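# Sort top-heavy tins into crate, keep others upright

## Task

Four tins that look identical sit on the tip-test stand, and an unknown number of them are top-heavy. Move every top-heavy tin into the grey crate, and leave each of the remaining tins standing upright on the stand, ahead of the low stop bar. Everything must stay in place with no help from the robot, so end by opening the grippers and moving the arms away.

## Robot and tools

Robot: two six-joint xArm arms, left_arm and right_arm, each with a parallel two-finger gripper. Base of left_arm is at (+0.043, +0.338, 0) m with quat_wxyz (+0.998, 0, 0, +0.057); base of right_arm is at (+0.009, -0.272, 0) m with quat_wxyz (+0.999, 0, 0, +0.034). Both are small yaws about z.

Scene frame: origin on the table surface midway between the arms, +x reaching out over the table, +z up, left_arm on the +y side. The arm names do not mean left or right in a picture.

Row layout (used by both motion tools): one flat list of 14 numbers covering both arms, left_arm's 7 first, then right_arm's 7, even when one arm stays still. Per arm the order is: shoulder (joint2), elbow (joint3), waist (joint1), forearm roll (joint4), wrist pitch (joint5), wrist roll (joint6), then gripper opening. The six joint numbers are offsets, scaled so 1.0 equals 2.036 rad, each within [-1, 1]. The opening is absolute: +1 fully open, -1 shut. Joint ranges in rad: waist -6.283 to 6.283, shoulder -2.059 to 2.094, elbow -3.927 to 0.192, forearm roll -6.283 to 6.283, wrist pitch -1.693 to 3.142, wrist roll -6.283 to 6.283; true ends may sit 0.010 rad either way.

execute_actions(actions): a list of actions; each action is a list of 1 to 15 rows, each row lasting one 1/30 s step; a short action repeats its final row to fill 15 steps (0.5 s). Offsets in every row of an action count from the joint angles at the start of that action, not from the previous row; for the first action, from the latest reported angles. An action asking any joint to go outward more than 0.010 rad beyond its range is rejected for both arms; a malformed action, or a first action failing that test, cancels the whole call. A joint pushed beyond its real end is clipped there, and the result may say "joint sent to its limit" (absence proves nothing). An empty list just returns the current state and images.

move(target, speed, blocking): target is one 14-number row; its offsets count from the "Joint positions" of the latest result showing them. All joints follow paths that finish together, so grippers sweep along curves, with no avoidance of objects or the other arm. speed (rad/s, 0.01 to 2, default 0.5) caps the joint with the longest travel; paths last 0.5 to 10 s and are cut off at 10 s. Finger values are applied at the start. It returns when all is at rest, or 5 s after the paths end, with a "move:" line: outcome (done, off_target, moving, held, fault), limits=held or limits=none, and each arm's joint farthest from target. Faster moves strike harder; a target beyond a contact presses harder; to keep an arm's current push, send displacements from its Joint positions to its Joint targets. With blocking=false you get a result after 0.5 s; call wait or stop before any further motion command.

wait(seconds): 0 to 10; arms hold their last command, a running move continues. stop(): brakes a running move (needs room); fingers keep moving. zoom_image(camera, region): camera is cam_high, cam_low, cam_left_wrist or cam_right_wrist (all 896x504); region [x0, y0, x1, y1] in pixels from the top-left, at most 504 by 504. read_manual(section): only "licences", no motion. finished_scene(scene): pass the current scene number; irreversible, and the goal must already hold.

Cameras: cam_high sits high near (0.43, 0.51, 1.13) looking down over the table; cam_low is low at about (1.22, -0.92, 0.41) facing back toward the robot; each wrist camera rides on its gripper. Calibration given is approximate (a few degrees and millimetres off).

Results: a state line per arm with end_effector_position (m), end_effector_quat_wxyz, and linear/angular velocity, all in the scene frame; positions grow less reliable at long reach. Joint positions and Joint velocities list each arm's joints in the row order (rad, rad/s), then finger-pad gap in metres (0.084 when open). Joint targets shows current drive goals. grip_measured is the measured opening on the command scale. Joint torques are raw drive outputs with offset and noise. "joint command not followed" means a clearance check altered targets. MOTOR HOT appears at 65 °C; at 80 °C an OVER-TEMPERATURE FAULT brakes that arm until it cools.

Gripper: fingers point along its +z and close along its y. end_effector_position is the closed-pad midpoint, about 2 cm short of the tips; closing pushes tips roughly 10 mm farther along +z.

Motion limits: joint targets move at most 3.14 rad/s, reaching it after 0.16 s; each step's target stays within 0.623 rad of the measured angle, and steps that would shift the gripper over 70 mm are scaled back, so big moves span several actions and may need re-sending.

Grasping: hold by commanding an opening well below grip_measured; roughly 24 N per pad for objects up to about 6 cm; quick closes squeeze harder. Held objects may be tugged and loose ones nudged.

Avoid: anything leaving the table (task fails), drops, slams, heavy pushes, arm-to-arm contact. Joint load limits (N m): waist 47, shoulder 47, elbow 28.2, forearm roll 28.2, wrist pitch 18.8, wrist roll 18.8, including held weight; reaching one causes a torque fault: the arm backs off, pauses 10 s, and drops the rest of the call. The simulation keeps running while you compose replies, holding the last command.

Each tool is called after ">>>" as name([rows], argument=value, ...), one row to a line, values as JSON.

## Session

>>> execute_actions(actions=[])

Scene clock: 0.00 s.
left_arm: end_effector_position=(+0.1861, +0.5860, +0.3063) grip_measured=+1.00 end_effector_quat_wxyz=(+0.103, +0.584, +0.747, +0.300) end_effector_velocity=(-0.000, -0.000, +0.000) end_effector_angular_velocity=(+0.000, -0.000, +0.000) | right_arm: end_effector_position=(-0.0376, -0.3305, +0.3607) grip_measured=+1.00 end_effector_quat_wxyz=(+0.203, +0.107, +0.839, +0.493) end_effector_velocity=(+0.000, +0.000, +0.000) end_effector_angular_velocity=(-0.002, +0.002, -0.000)
Joint names: [shoulder, elbow, waist, forearm roll, wrist pitch, wrist roll]
Joint positions: left_arm=[-1.221 -0.313  1.26  -0.504  1.105 -0.309  0.084] | right_arm=[-0.478 -0.852 -2.186 -0.044  2.454  1.26   0.084]
Joint velocities: left_arm=[-0.001  0.     0.    -0.    -0.     0.     0.   ] | right_arm=[-0.002 -0.    -0.    -0.    -0.     0.001 -0.   ]
Joint torques (N m, as the arm reports them, + toward a larger angle): no reading
Joint targets: left_arm=[-1.221 -0.313 1.260 -0.504 1.105 -0.309] | right_arm=[-0.478 -0.852 -2.186 -0.044 2.454 1.260]
camera_calibration (this result's frames):
cam_left_wrist: T_world_to_cam=[[0.79716, 0.156104, 0.583239, -0.393443], [0.311571, -0.933797, -0.175918, 0.608493], [0.517166, 0.321955, -0.793023, 0.0920111], [0, 0, 0, 1]] pos_world=[0.0764635, 0.600003, 0.409483]
cam_right_wrist: T_world_to_cam=[[-0.00340053, 0.48594, 0.873986, -0.122566], [0.896586, -0.385574, 0.217869, -0.105474], [0.442857, 0.784344, -0.434376, 0.564396], [0, 0, 0, 1]] pos_world=[-0.155797, -0.423788, 0.37526]

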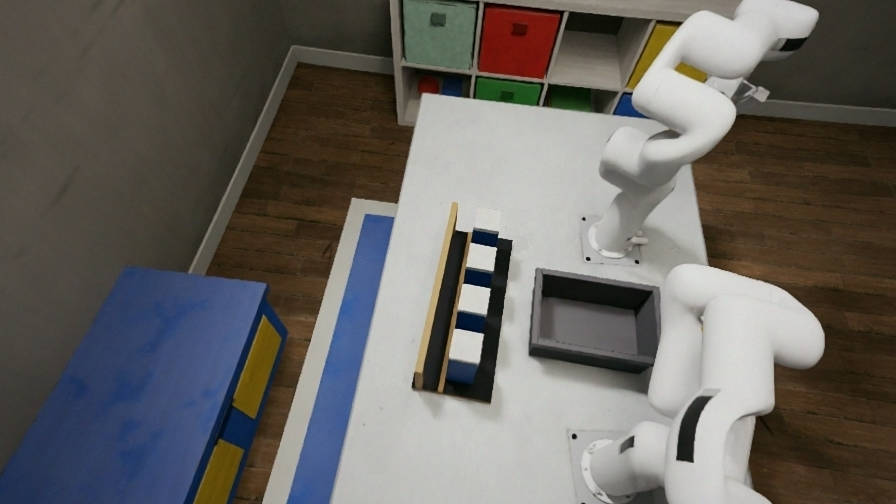

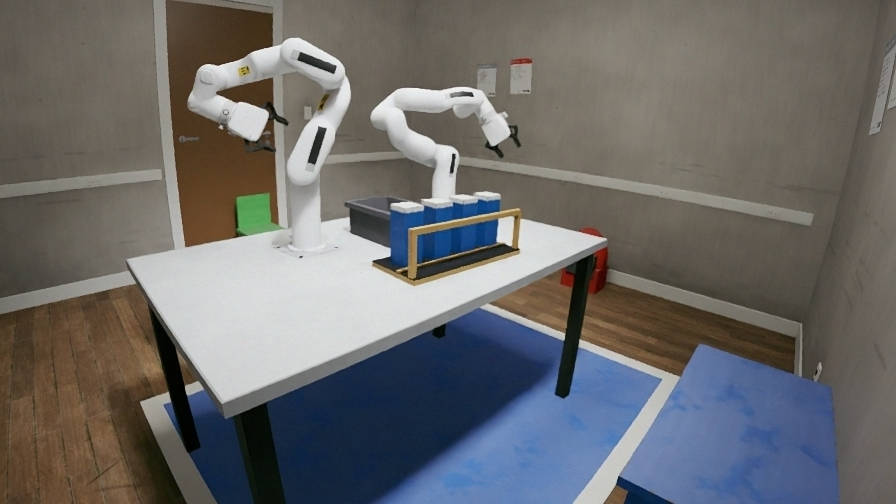

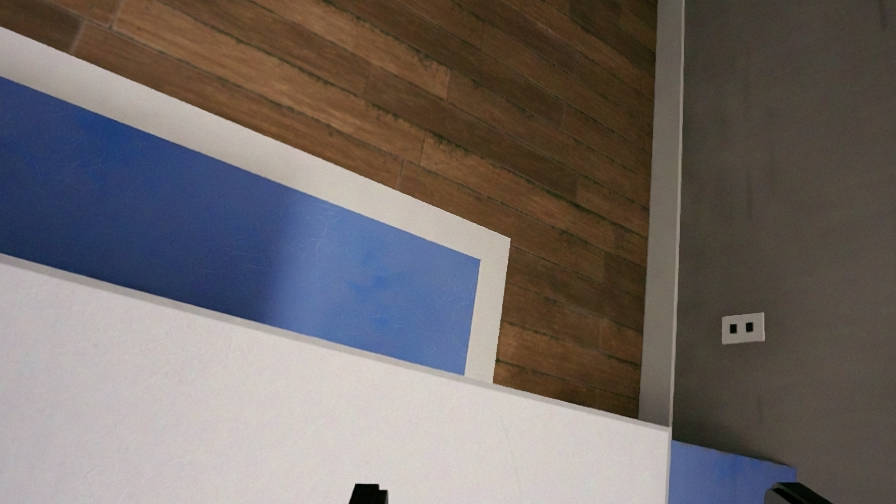

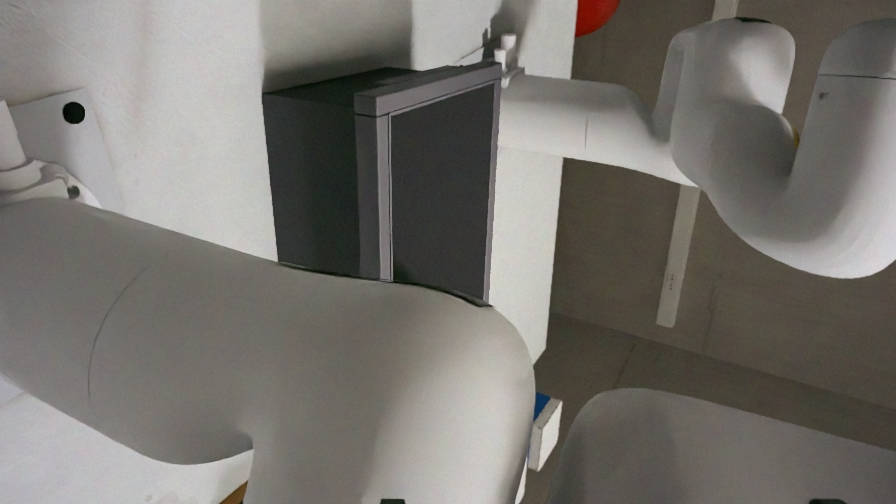

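>>> move(target=[0.3803,-0.2679,-1,0.2475,0.0983,-0.1577,1, 0.0123,-0.0008,1.0,0.0216,-0.5635,-0.3251,1], speed=1.2)

>>> move(target=[0,0,-0.0072,0,0,0,1, 0,0,0.3109,0,0,0,1], speed=1.0)

Scene clock: 4.23 s.
left_arm: end_effector_position=(+0.3213, +0.1223, +0.2803) grip_measured=+1.00 end_effector_quat_wxyz=(+0.000, +1.000, -0.015, +0.000) end_effector_velocity=(-0.000, -0.001, -0.000) end_effector_angular_velocity=(+0.001, +0.000, -0.003) | right_arm: end_effector_position=(+0.3580, -0.3011, +0.2798) grip_measured=+1.00 end_effector_quat_wxyz=(-0.000, +0.943, -0.334, -0.001) end_effector_velocity=(-0.000, +0.002, -0.000) end_effector_angular_velocity=(+0.000, +0.000, +0.004)
Joint names: [shoulder, elbow, waist, forearm roll, wrist pitch, wrist roll]
Joint positions: left_arm=[-0.447 -0.859 -0.775  0.     1.305 -0.63   0.084] | right_arm=[-0.453 -0.853 -0.151  0.     1.307  0.599  0.084]
Joint velocities: left_arm=[ 0.002 -0.001 -0.003  0.    -0.    -0.    -0.   ] | right_arm=[-0.     0.001  0.004  0.    -0.001  0.001  0.   ]
Joint torques (N m, as the arm reports them, + toward a larger angle): left_arm=[-10.12 -12.46  -1.61  -0.51  -2.08  -0.89] | right_arm=[-17.   -14.13  -1.95  -0.67  -1.33   0.45]
Joint targets: left_arm=[-0.447 -0.859 -0.775 0.000 1.305 -0.630] | right_arm=[-0.453 -0.853 -0.151 0.000 1.307 0.599]
move: done; limits=none; left_arm: farthest joint: the waist, 0.001 radians from its target (2.036 radians at the start); right_arm: farthest joint: the waist, 0.001 radians from its target (2.036 radians at the start)
camera_calibration (this result's frames):
cam_left_wrist: T_world_to_cam=[[-0.00613194, -0.999907, 0.0121489, 0.145918], [-0.999947, 0.00623139, 0.00816506, 0.383706], [-0.00824001, -0.0120982, -0.999893, 0.418387], [0, 0, 0, 1]] pos_world=[0.388028, 0.148575, 0.413436]
cam_right_wrist: T_world_to_cam=[[-0.643867, -0.765132, -0.00292651, 0.0331339], [-0.765131, 0.643873, -0.00175008, 0.535125], [0.00322334, 0.00111235, -0.999994, 0.410877], [0, 0, 0, 1]] pos_world=[0.42945, -0.319657, 0.411908]

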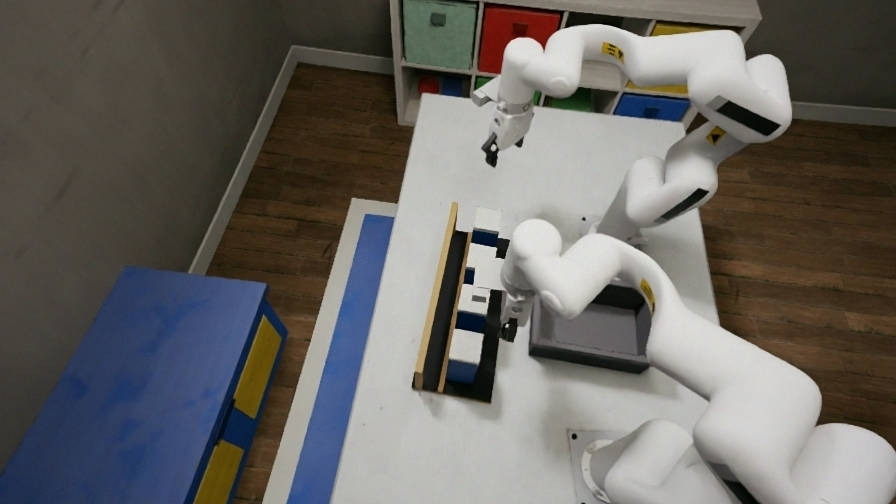

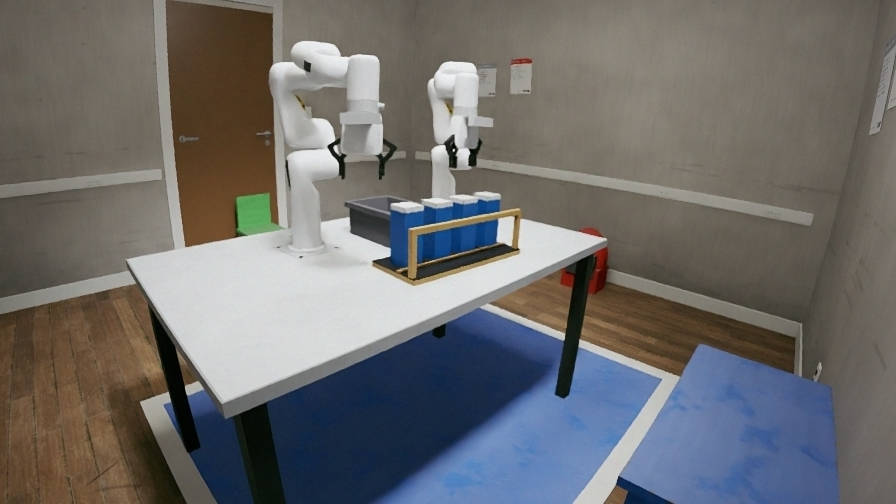

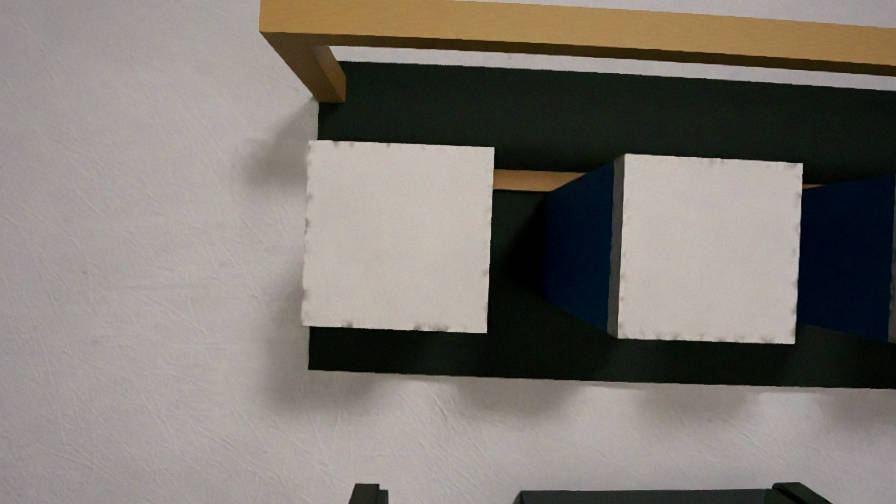

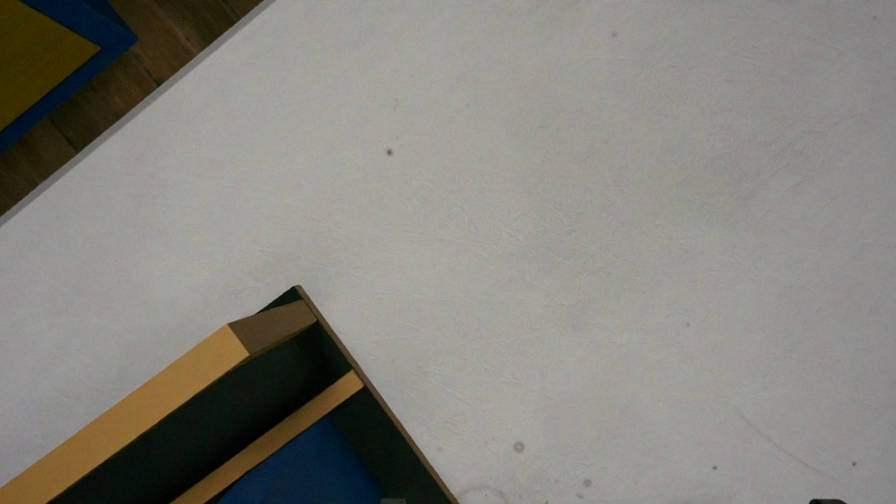

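Scene clock: 5.63 s.
left_arm: end_effector_position=(+0.3182, +0.1182, +0.2803) grip_measured=+1.00 end_effector_quat_wxyz=(+0.000, +1.000, -0.023, +0.000) end_effector_velocity=(-0.000, -0.000, -0.000) end_effector_angular_velocity=(+0.001, +0.000, -0.001) | right_arm: end_effector_position=(+0.3075, -0.0893, +0.2798) grip_measured=+1.00 end_effector_quat_wxyz=(+0.000, +1.000, -0.024, -0.001) end_effector_velocity=(-0.001, +0.001, +0.001) end_effector_angular_velocity=(+0.002, -0.001, +0.002)
Joint names: [shoulder, elbow, waist, forearm roll, wrist pitch, wrist roll]
Joint positions: left_arm=[-0.447 -0.859 -0.789  0.     1.305 -0.63   0.084] | right_arm=[-0.453 -0.853  0.481  0.     1.307  0.599  0.084]
Joint velocities: left_arm=[ 0.001 -0.    -0.001  0.    -0.     0.    -0.   ] | right_arm=[-0.002 -0.001  0.003  0.001  0.001  0.001  0.   ]
Joint torques (N m, as the arm reports them, + toward a larger angle): left_arm=[-10.09 -12.12  -1.87  -0.5   -2.03  -0.93] | right_arm=[-16.89 -14.14  -2.15  -0.59  -1.34   0.53]
Joint targets: left_arm=[-0.447 -0.859 -0.789 0.000 1.305 -0.630] | right_arm=[-0.453 -0.853 0.482 0.000 1.307 0.599]
move: done; limits=none; left_arm: farthest joint: the waist, 0.000 radians from its target (0.015 radians at the start); right_arm: farthest joint: the waist, 0.001 radians from its target (0.633 radians at the start)
camera_calibration (this result's frames):
cam_left_wrist: T_world_to_cam=[[-0.0207753, -0.99971, 0.0121486, 0.146484], [-0.999749, 0.0208753, 0.00816434, 0.378744], [-0.00841558, -0.0119759, -0.999893, 0.418353], [0, 0, 0, 1]] pos_world=[0.385213, 0.143545, 0.413437]
cam_right_wrist: T_world_to_cam=[[-0.0671675, -0.997737, -0.00290094, -0.035378], [-0.99774, 0.0671727, -0.00176293, 0.380122], [0.00195381, 0.00277598, -0.999994, 0.411342], [0, 0, 0, 1]] pos_world=[0.376083, -0.0619737, 0.411907]

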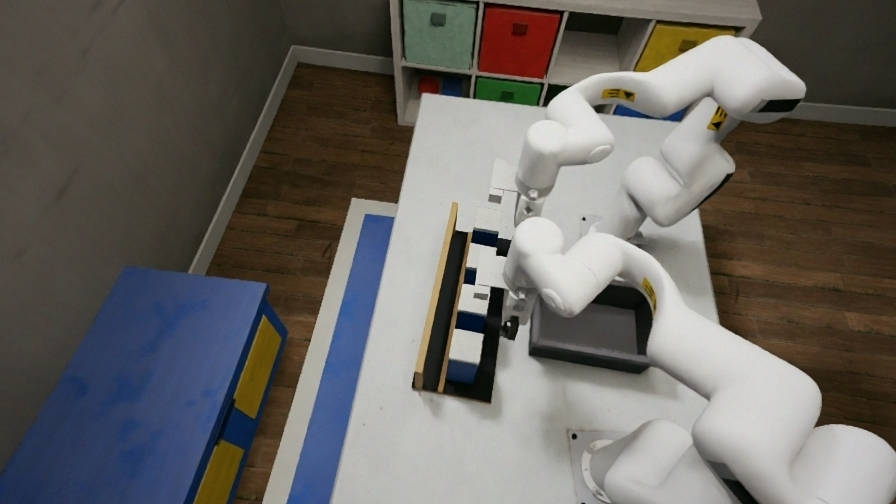

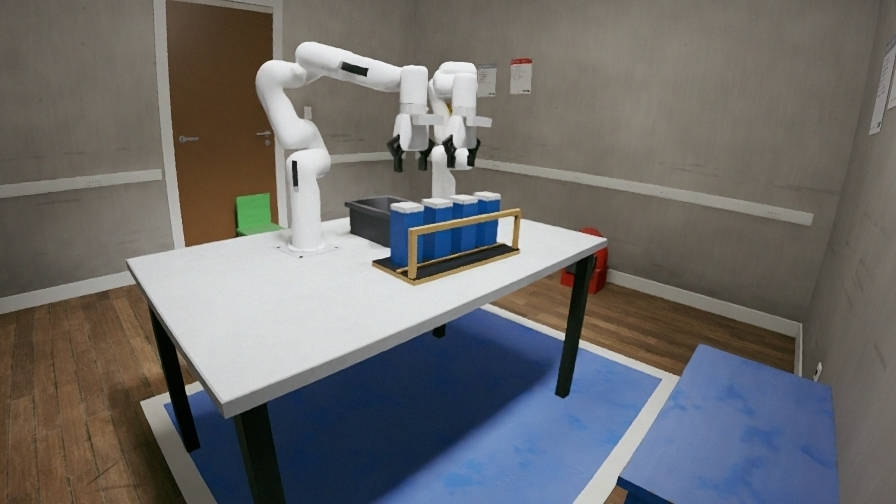

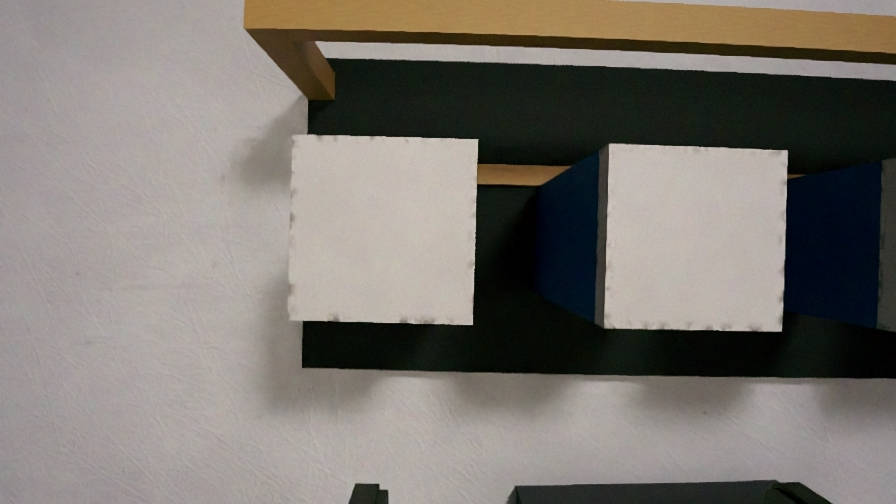

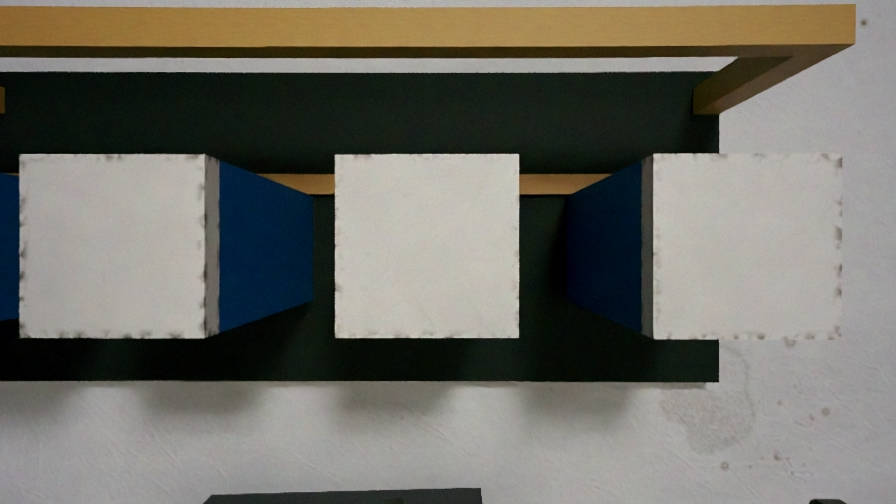

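>>> move(target=[0.0535,0.1372,-0.0034,0,-0.1903,0.0039,1, 0.0240,0.1614,-0.0177,0,-0.1859,-0.0128,1], speed=0.6)

>>> move(target=[0.1041,-0.0998,0.0494,0,-0.0044,0.0494,1, 0.1109,-0.1003,-0.0478,0,-0.0106,-0.0478,1], speed=0.1)

>>> zoom_image(camera="cam_low", region=[320, 140, 560, 300])

Scene clock: 8.90 s.
left_arm: end_effector_position=(+0.3159, +0.1169, +0.1552) grip_measured=+1.00 end_effector_quat_wxyz=(-0.000, +1.000, -0.030, +0.000) end_effector_velocity=(-0.001, +0.001, -0.002) end_effector_angular_velocity=(+0.002, +0.002, -0.001) | right_arm: end_effector_position=(+0.2999, -0.1080, +0.1552) grip_measured=+1.00 end_effector_quat_wxyz=(-0.000, +1.000, -0.029, +0.000) end_effector_velocity=(-0.001, -0.000, -0.001) end_effector_angular_velocity=(-0.000, +0.003, -0.001)
Joint names: [shoulder, elbow, waist, forearm roll, wrist pitch, wrist roll]
Joint positions: left_arm=[-0.338 -0.58  -0.796  0.     0.918 -0.622  0.084] | right_arm=[-0.404 -0.525  0.445  0.     0.929  0.573  0.084]
Joint velocities: left_arm=[ 0.001  0.003 -0.     0.    -0.002  0.    -0.   ] | right_arm=[ 0.     0.003 -0.     0.001 -0.     0.    -0.   ]
Joint torques (N m, as the arm reports them, + toward a larger angle): left_arm=[-11.27 -11.51  -1.61  -0.67  -2.16  -0.77] | right_arm=[-16.91 -13.27  -2.04  -0.68  -1.42   0.42]
Joint targets: left_arm=[-0.338 -0.579 -0.796 0.000 0.918 -0.622] | right_arm=[-0.404 -0.525 0.445 0.000 0.929 0.573]
move: done; limits=none; left_arm: farthest joint: the wrist pitch, 0.001 radians from its target (0.388 radians at the start); right_arm: farthest joint: the elbow, 0.001 radians from its target (0.329 radians at the start)
camera_calibration (this result's frames):
cam_left_wrist: T_world_to_cam=[[-0.035693, -0.999291, 0.0119869, 0.151345], [-0.999323, 0.0357955, 0.00844395, 0.375581], [-0.00886704, -0.0116774, -0.999893, 0.29339], [0, 0, 0, 1]] pos_world=[0.383331, 0.14122, 0.288373]
cam_right_wrist: T_world_to_cam=[[-0.0772125, -0.997008, -0.00368567, -0.0517564], [-0.997009, 0.0772238, -0.00300486, 0.374684], [0.00328049, 0.00344263, -0.999989, 0.286526], [0, 0, 0, 1]] pos_world=[0.368627, -0.0815224, 0.287457]

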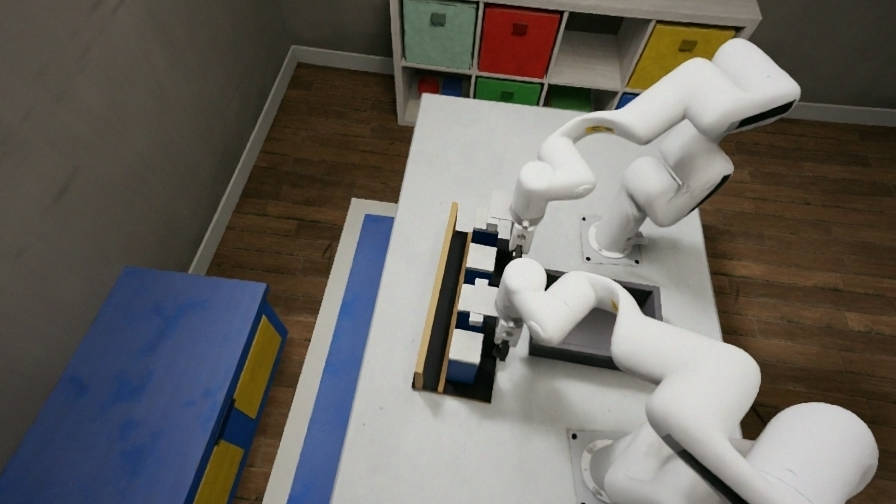

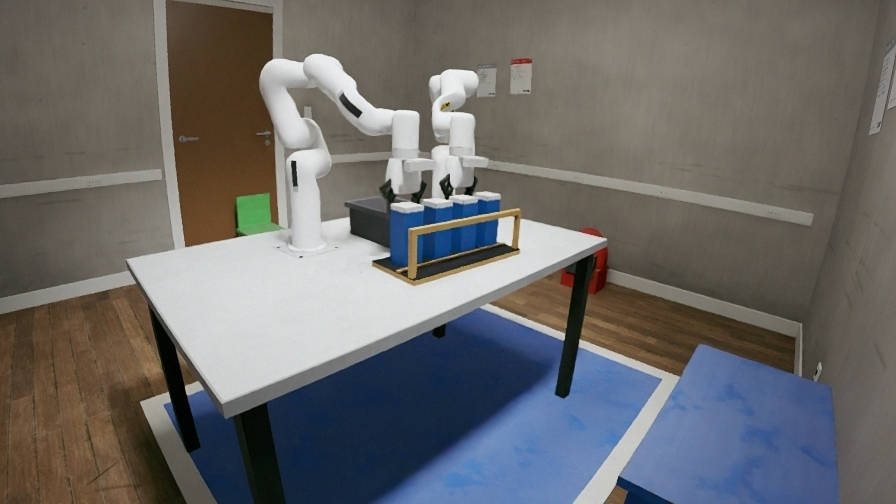

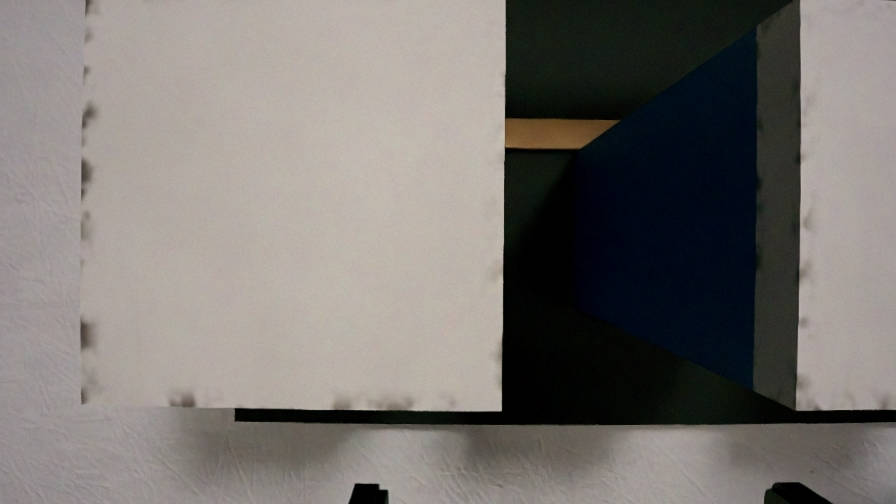

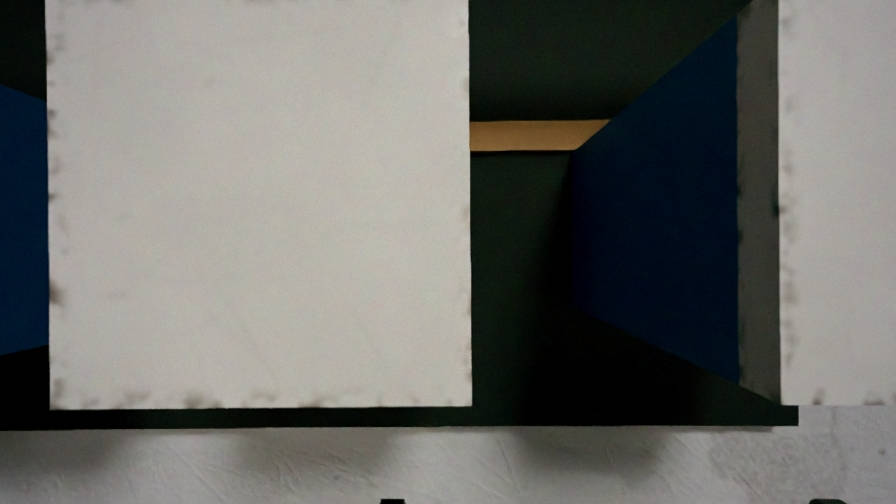

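Scene clock: 11.57 s.
left_arm: end_effector_position=(+0.3867, +0.1125, +0.1553) grip_measured=+1.00 end_effector_quat_wxyz=(+0.000, +1.000, -0.030, +0.000) end_effector_velocity=(+0.000, +0.000, -0.001) end_effector_angular_velocity=(+0.001, +0.002, -0.001) | right_arm: end_effector_position=(+0.3708, -0.1121, +0.1552) grip_measured=+1.00 end_effector_quat_wxyz=(-0.000, +1.000, -0.029, +0.000) end_effector_velocity=(+0.001, -0.001, -0.000) end_effector_angular_velocity=(-0.001, +0.000, -0.001)
Joint names: [shoulder, elbow, waist, forearm roll, wrist pitch, wrist roll]
Joint positions: left_arm=[-0.127 -0.783 -0.696  0.     0.909 -0.521  0.084] | right_arm=[-0.179 -0.729  0.348  0.     0.907  0.475  0.084]
Joint velocities: left_arm=[ 0.002 -0.001  0.001  0.     0.     0.002  0.   ] | right_arm=[ 0.003 -0.002 -0.003 -0.001  0.    -0.001 -0.   ]
Joint torques (N m, as the arm reports them, + toward a larger angle): left_arm=[-14.81 -11.32  -1.39  -0.38  -2.18  -0.87] | right_arm=[-22.69 -13.15  -2.06  -0.69  -1.36   0.4 ]
Joint targets: left_arm=[-0.126 -0.783 -0.696 0.000 0.909 -0.521] | right_arm=[-0.178 -0.729 0.348 0.000 0.907 0.475]
move: done; limits=none; left_arm: farthest joint: the shoulder, 0.001 radians from its target (0.212 radians at the start); right_arm: farthest joint: the waist, 0.000 radians from its target (0.097 radians at the start)
camera_calibration (this result's frames):
cam_left_wrist: T_world_to_cam=[[-0.0357382, -0.999288, 0.0121094, 0.14944], [-0.999324, 0.0358393, 0.0082358, 0.446548], [-0.00866393, -0.0118068, -0.999893, 0.294007], [0, 0, 0, 1]] pos_world=[0.454134, 0.136801, 0.288489]
cam_right_wrist: T_world_to_cam=[[-0.0771797, -0.99701, -0.00367764, -0.0503479], [-0.997012, 0.0771912, -0.00308352, 0.445709], [0.00335818, 0.00342866, -0.999988, 0.286267], [0, 0, 0, 1]] pos_world=[0.43953, -0.0855837, 0.287453]

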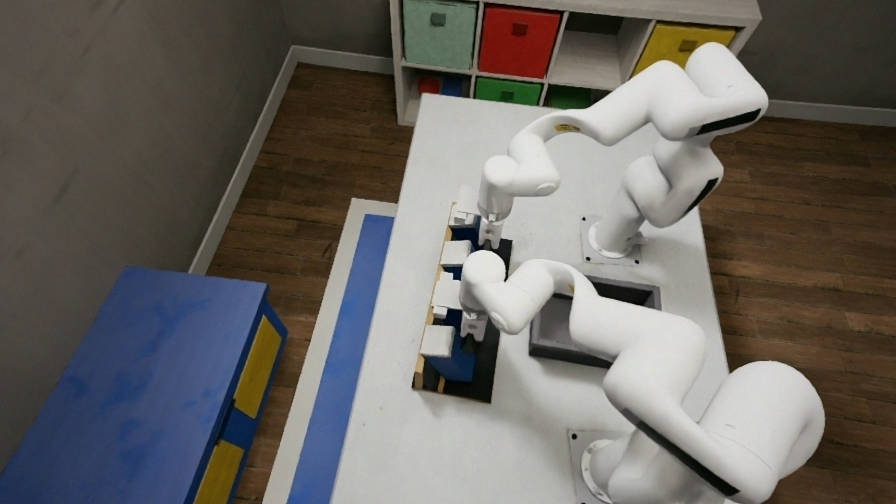

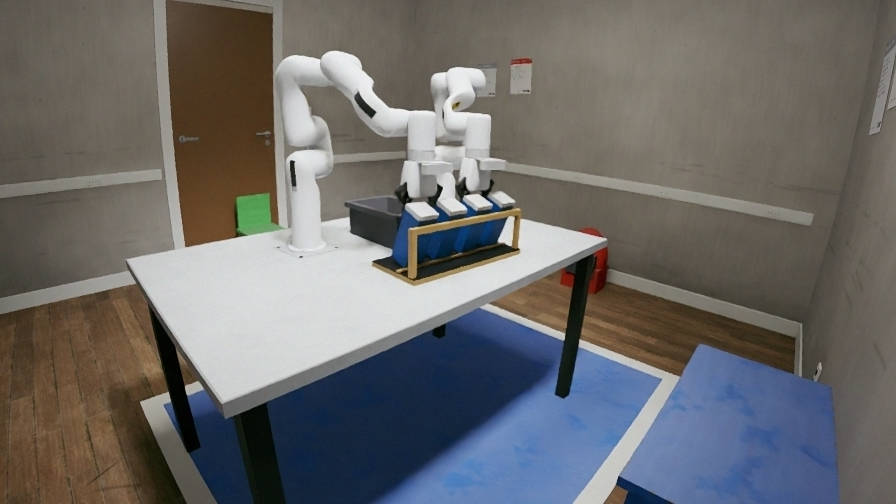

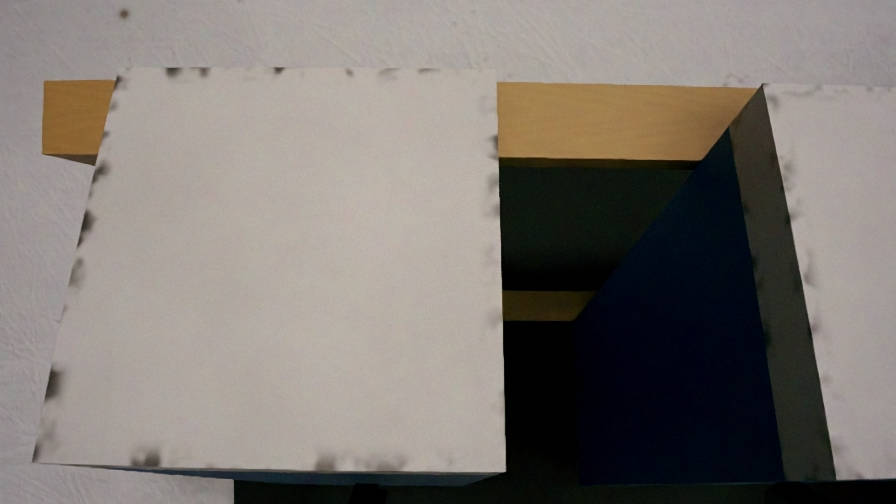

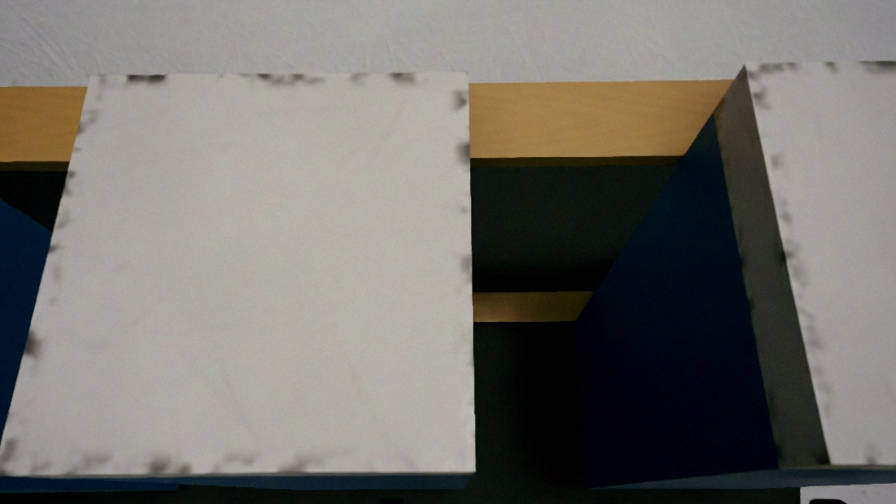

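Region (320, 140, 560, 300) of cam_low's 896x504 image, scaled by 2.100, with more detail than that image has.

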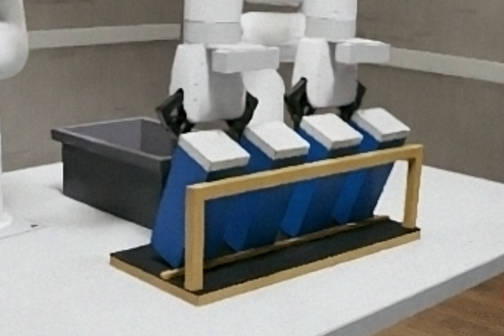

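>>> move(target=[-0.1041,0.0998,-0.0494,0,0.0044,-0.0494,1, -0.1109,0.1003,0.0478,0,0.0106,0.0478,1], speed=0.12)

>>> move(target=[-0.0535,-0.1372,0,0,0.1903,0,1, -0.0240,-0.1614,0,0,0.1859,0,1], speed=0.8)

Scene clock: 14.27 s.
left_arm: end_effector_position=(+0.3159, +0.1169, +0.1553) grip_measured=+1.00 end_effector_quat_wxyz=(-0.000, +1.000, -0.030, +0.000) end_effector_velocity=(-0.001, +0.000, -0.000) end_effector_angular_velocity=(+0.001, +0.001, +0.000) | right_arm: end_effector_position=(+0.2999, -0.1080, +0.1553) grip_measured=+1.00 end_effector_quat_wxyz=(-0.000, +1.000, -0.029, +0.000) end_effector_velocity=(-0.001, -0.000, +0.000) end_effector_angular_velocity=(+0.000, -0.001, +0.001)
Joint names: [shoulder, elbow, waist, forearm roll, wrist pitch, wrist roll]
Joint positions: left_arm=[-0.338 -0.58  -0.796  0.     0.918 -0.622  0.084] | right_arm=[-0.404 -0.525  0.445  0.     0.929  0.573  0.084]
Joint velocities: left_arm=[-0.002  0.002 -0.001 -0.     0.001 -0.001 -0.   ] | right_arm=[-0.003  0.002  0.001 -0.     0.001 -0.    -0.   ]
Joint torques (N m, as the arm reports them, + toward a larger angle): left_arm=[-10.91 -11.35  -1.56  -0.58  -2.11  -0.97] | right_arm=[-16.69 -13.31  -2.04  -0.66  -1.39   0.44]
Joint targets: left_arm=[-0.339 -0.580 -0.796 0.000 0.918 -0.622] | right_arm=[-0.404 -0.525 0.445 0.000 0.929 0.573]
move: done; limits=none; left_arm: farthest joint: the shoulder, 0.001 radians from its target (0.212 radians at the start); right_arm: farthest joint: the shoulder, 0.001 radians from its target (0.226 radians at the start)
camera_calibration (this result's frames):
cam_left_wrist: T_world_to_cam=[[-0.0356909, -0.999291, 0.0120267, 0.151326], [-0.999324, 0.0357931, 0.00839202, 0.375596], [-0.00881654, -0.0117191, -0.999892, 0.293398], [0, 0, 0, 1]] pos_world=[0.38333, 0.141213, 0.288395]
cam_right_wrist: T_world_to_cam=[[-0.0772179, -0.997007, -0.00370054, -0.0517488], [-0.997009, 0.0772293, -0.00303265, 0.37469], [0.00330937, 0.0034553, -0.999989, 0.286525], [0, 0, 0, 1]] pos_world=[0.368625, -0.081521, 0.287467]

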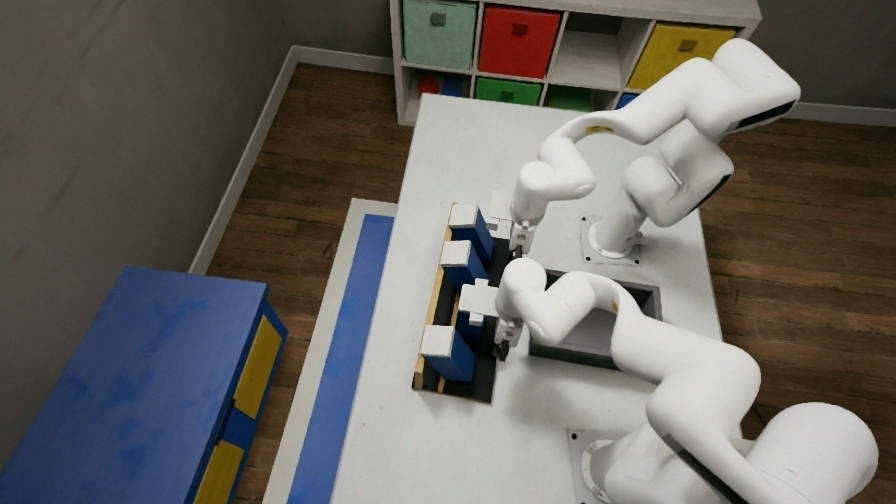

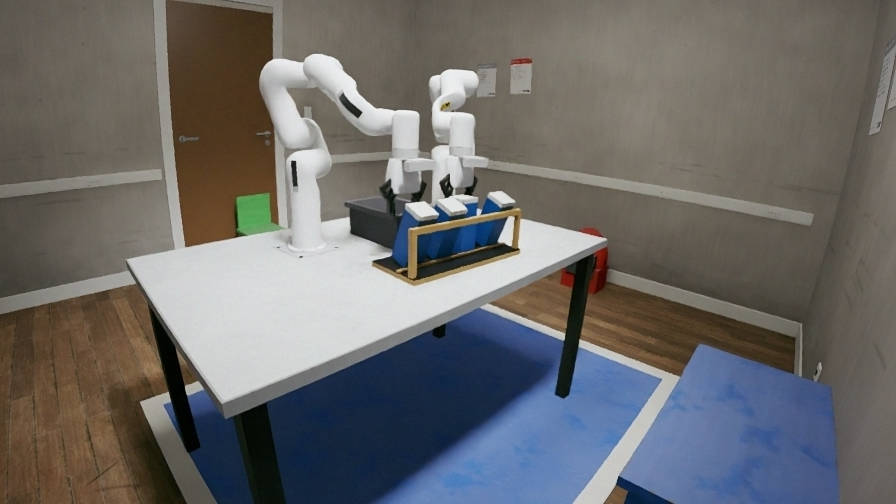

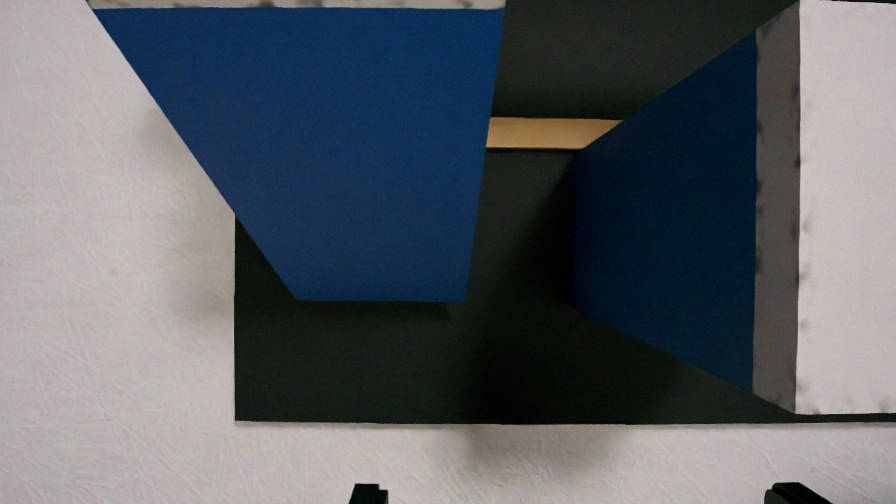

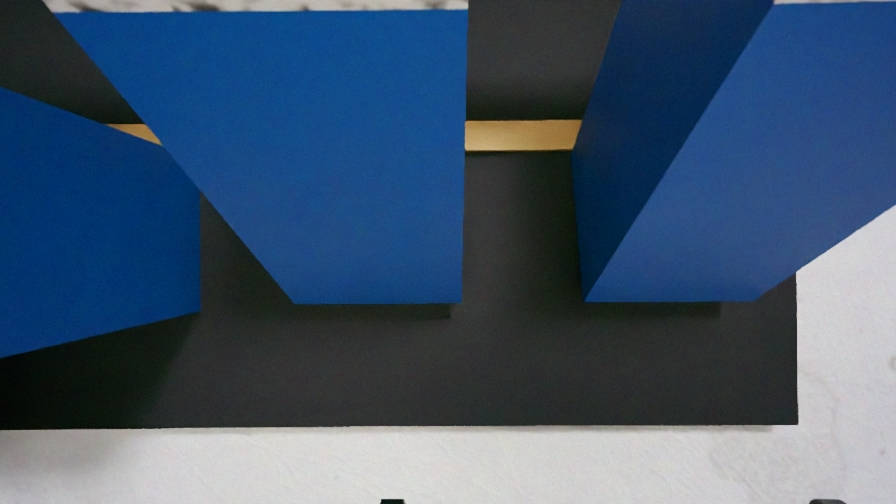

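Scene clock: 15.50 s.
left_arm: end_effector_position=(+0.3166, +0.1163, +0.2803) grip_measured=+1.00 end_effector_quat_wxyz=(+0.000, +1.000, -0.030, +0.000) end_effector_velocity=(+0.001, -0.000, +0.002) end_effector_angular_velocity=(-0.002, -0.003, +0.001) | right_arm: end_effector_position=(+0.3139, -0.1001, +0.2798) grip_measured=+1.00 end_effector_quat_wxyz=(+0.000, +1.000, -0.029, -0.001) end_effector_velocity=(+0.000, -0.000, +0.001) end_effector_angular_velocity=(-0.000, -0.001, -0.002)
Joint names: [shoulder, elbow, waist, forearm roll, wrist pitch, wrist roll]
Joint positions: left_arm=[-0.447 -0.859 -0.796  0.     1.305 -0.622  0.084] | right_arm=[-0.453 -0.853  0.445  0.     1.307  0.573  0.084]
Joint velocities: left_arm=[-0.002 -0.003  0.     0.     0.001 -0.    -0.   ] | right_arm=[-0.    -0.003 -0.001 -0.001  0.003  0.002  0.   ]
Joint torques (N m, as the arm reports them, + toward a larger angle): left_arm=[-10.15 -12.3   -1.78  -0.3   -2.15  -0.79] | right_arm=[-16.85 -14.08  -2.1   -0.6   -1.36   0.43]
Joint targets: left_arm=[-0.447 -0.859 -0.796 0.000 1.306 -0.622] | right_arm=[-0.453 -0.854 0.445 0.000 1.307 0.573]
move: done; limits=none; left_arm: farthest joint: the waist, 0.000 radians from its target (0.000 radians at the start); right_arm: farthest joint: the waist, 0.000 radians from its target (0.000 radians at the start)
camera_calibration (this result's frames):
cam_left_wrist: T_world_to_cam=[[-0.0356138, -0.999291, 0.0121899, 0.149185], [-0.999329, 0.035714, 0.00810512, 0.375418], [-0.00853473, -0.0118931, -0.999893, 0.418379], [0, 0, 0, 1]] pos_world=[0.38405, 0.140647, 0.413473]
cam_right_wrist: T_world_to_cam=[[-0.0770898, -0.99702, -0.002953, -0.0425768], [-0.997022, 0.0770953, -0.00179677, 0.388013], [0.00201908, 0.00280569, -0.999994, 0.411367], [0, 0, 0, 1]] pos_world=[0.382745, -0.0735181, 0.411936]

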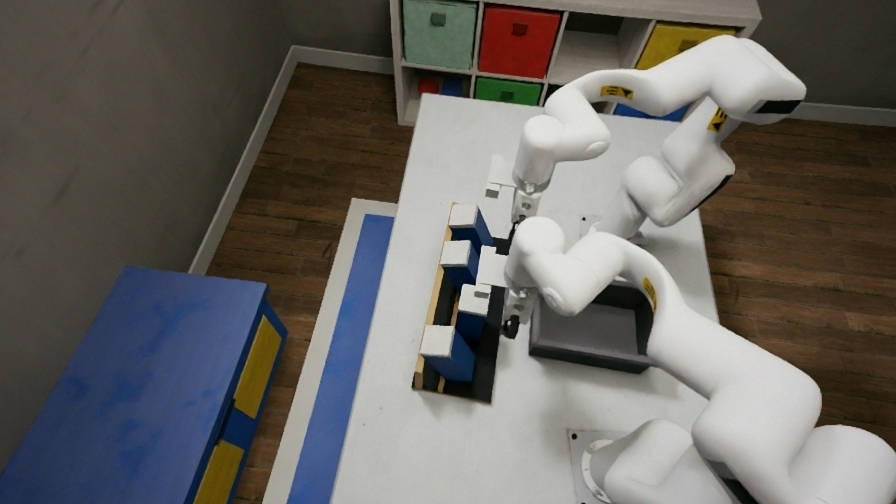

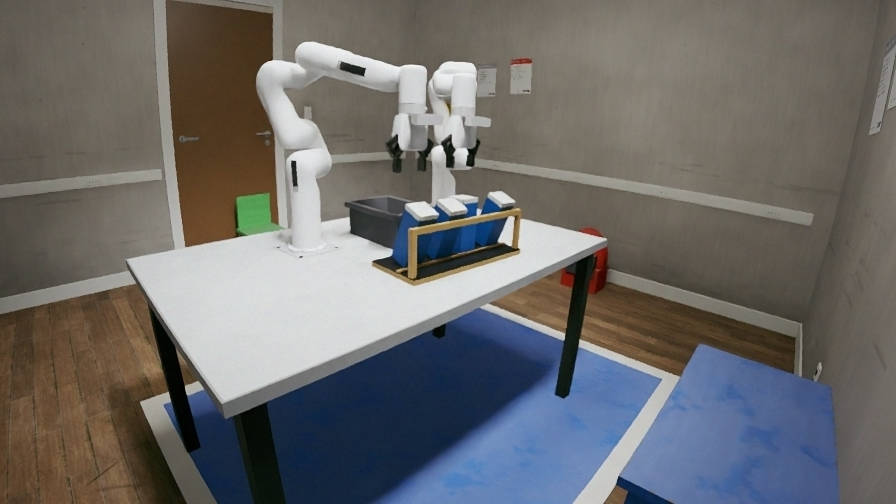

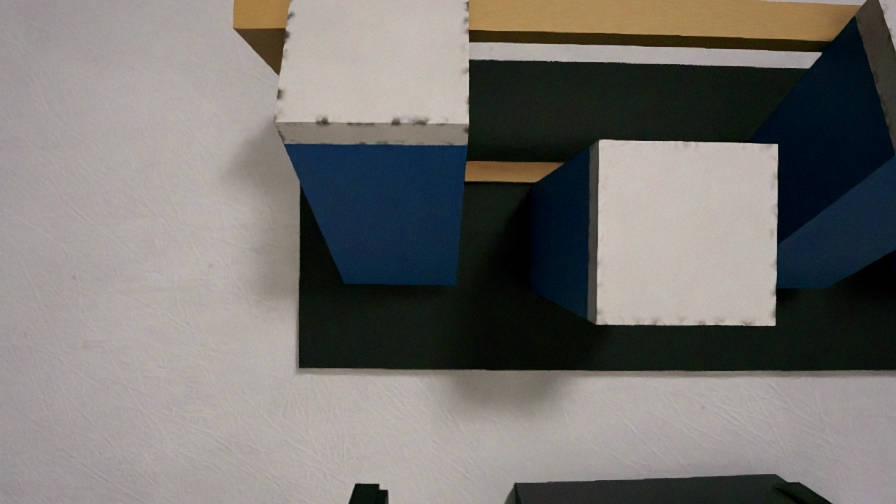

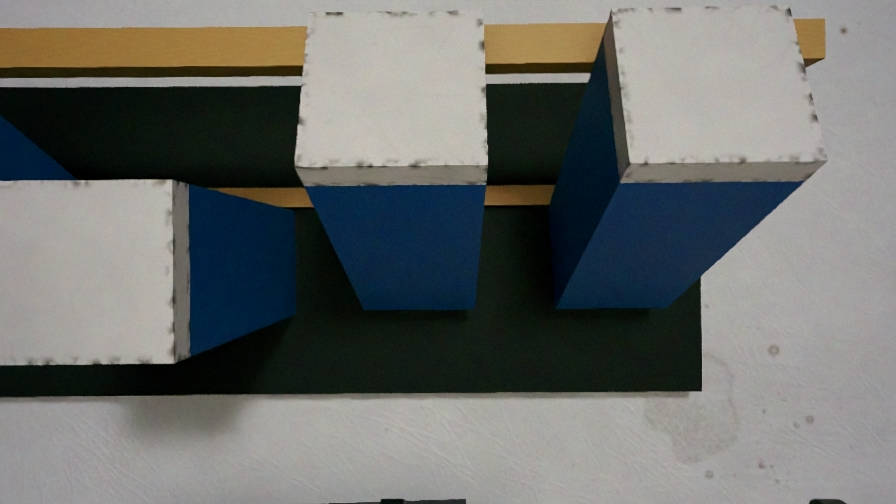

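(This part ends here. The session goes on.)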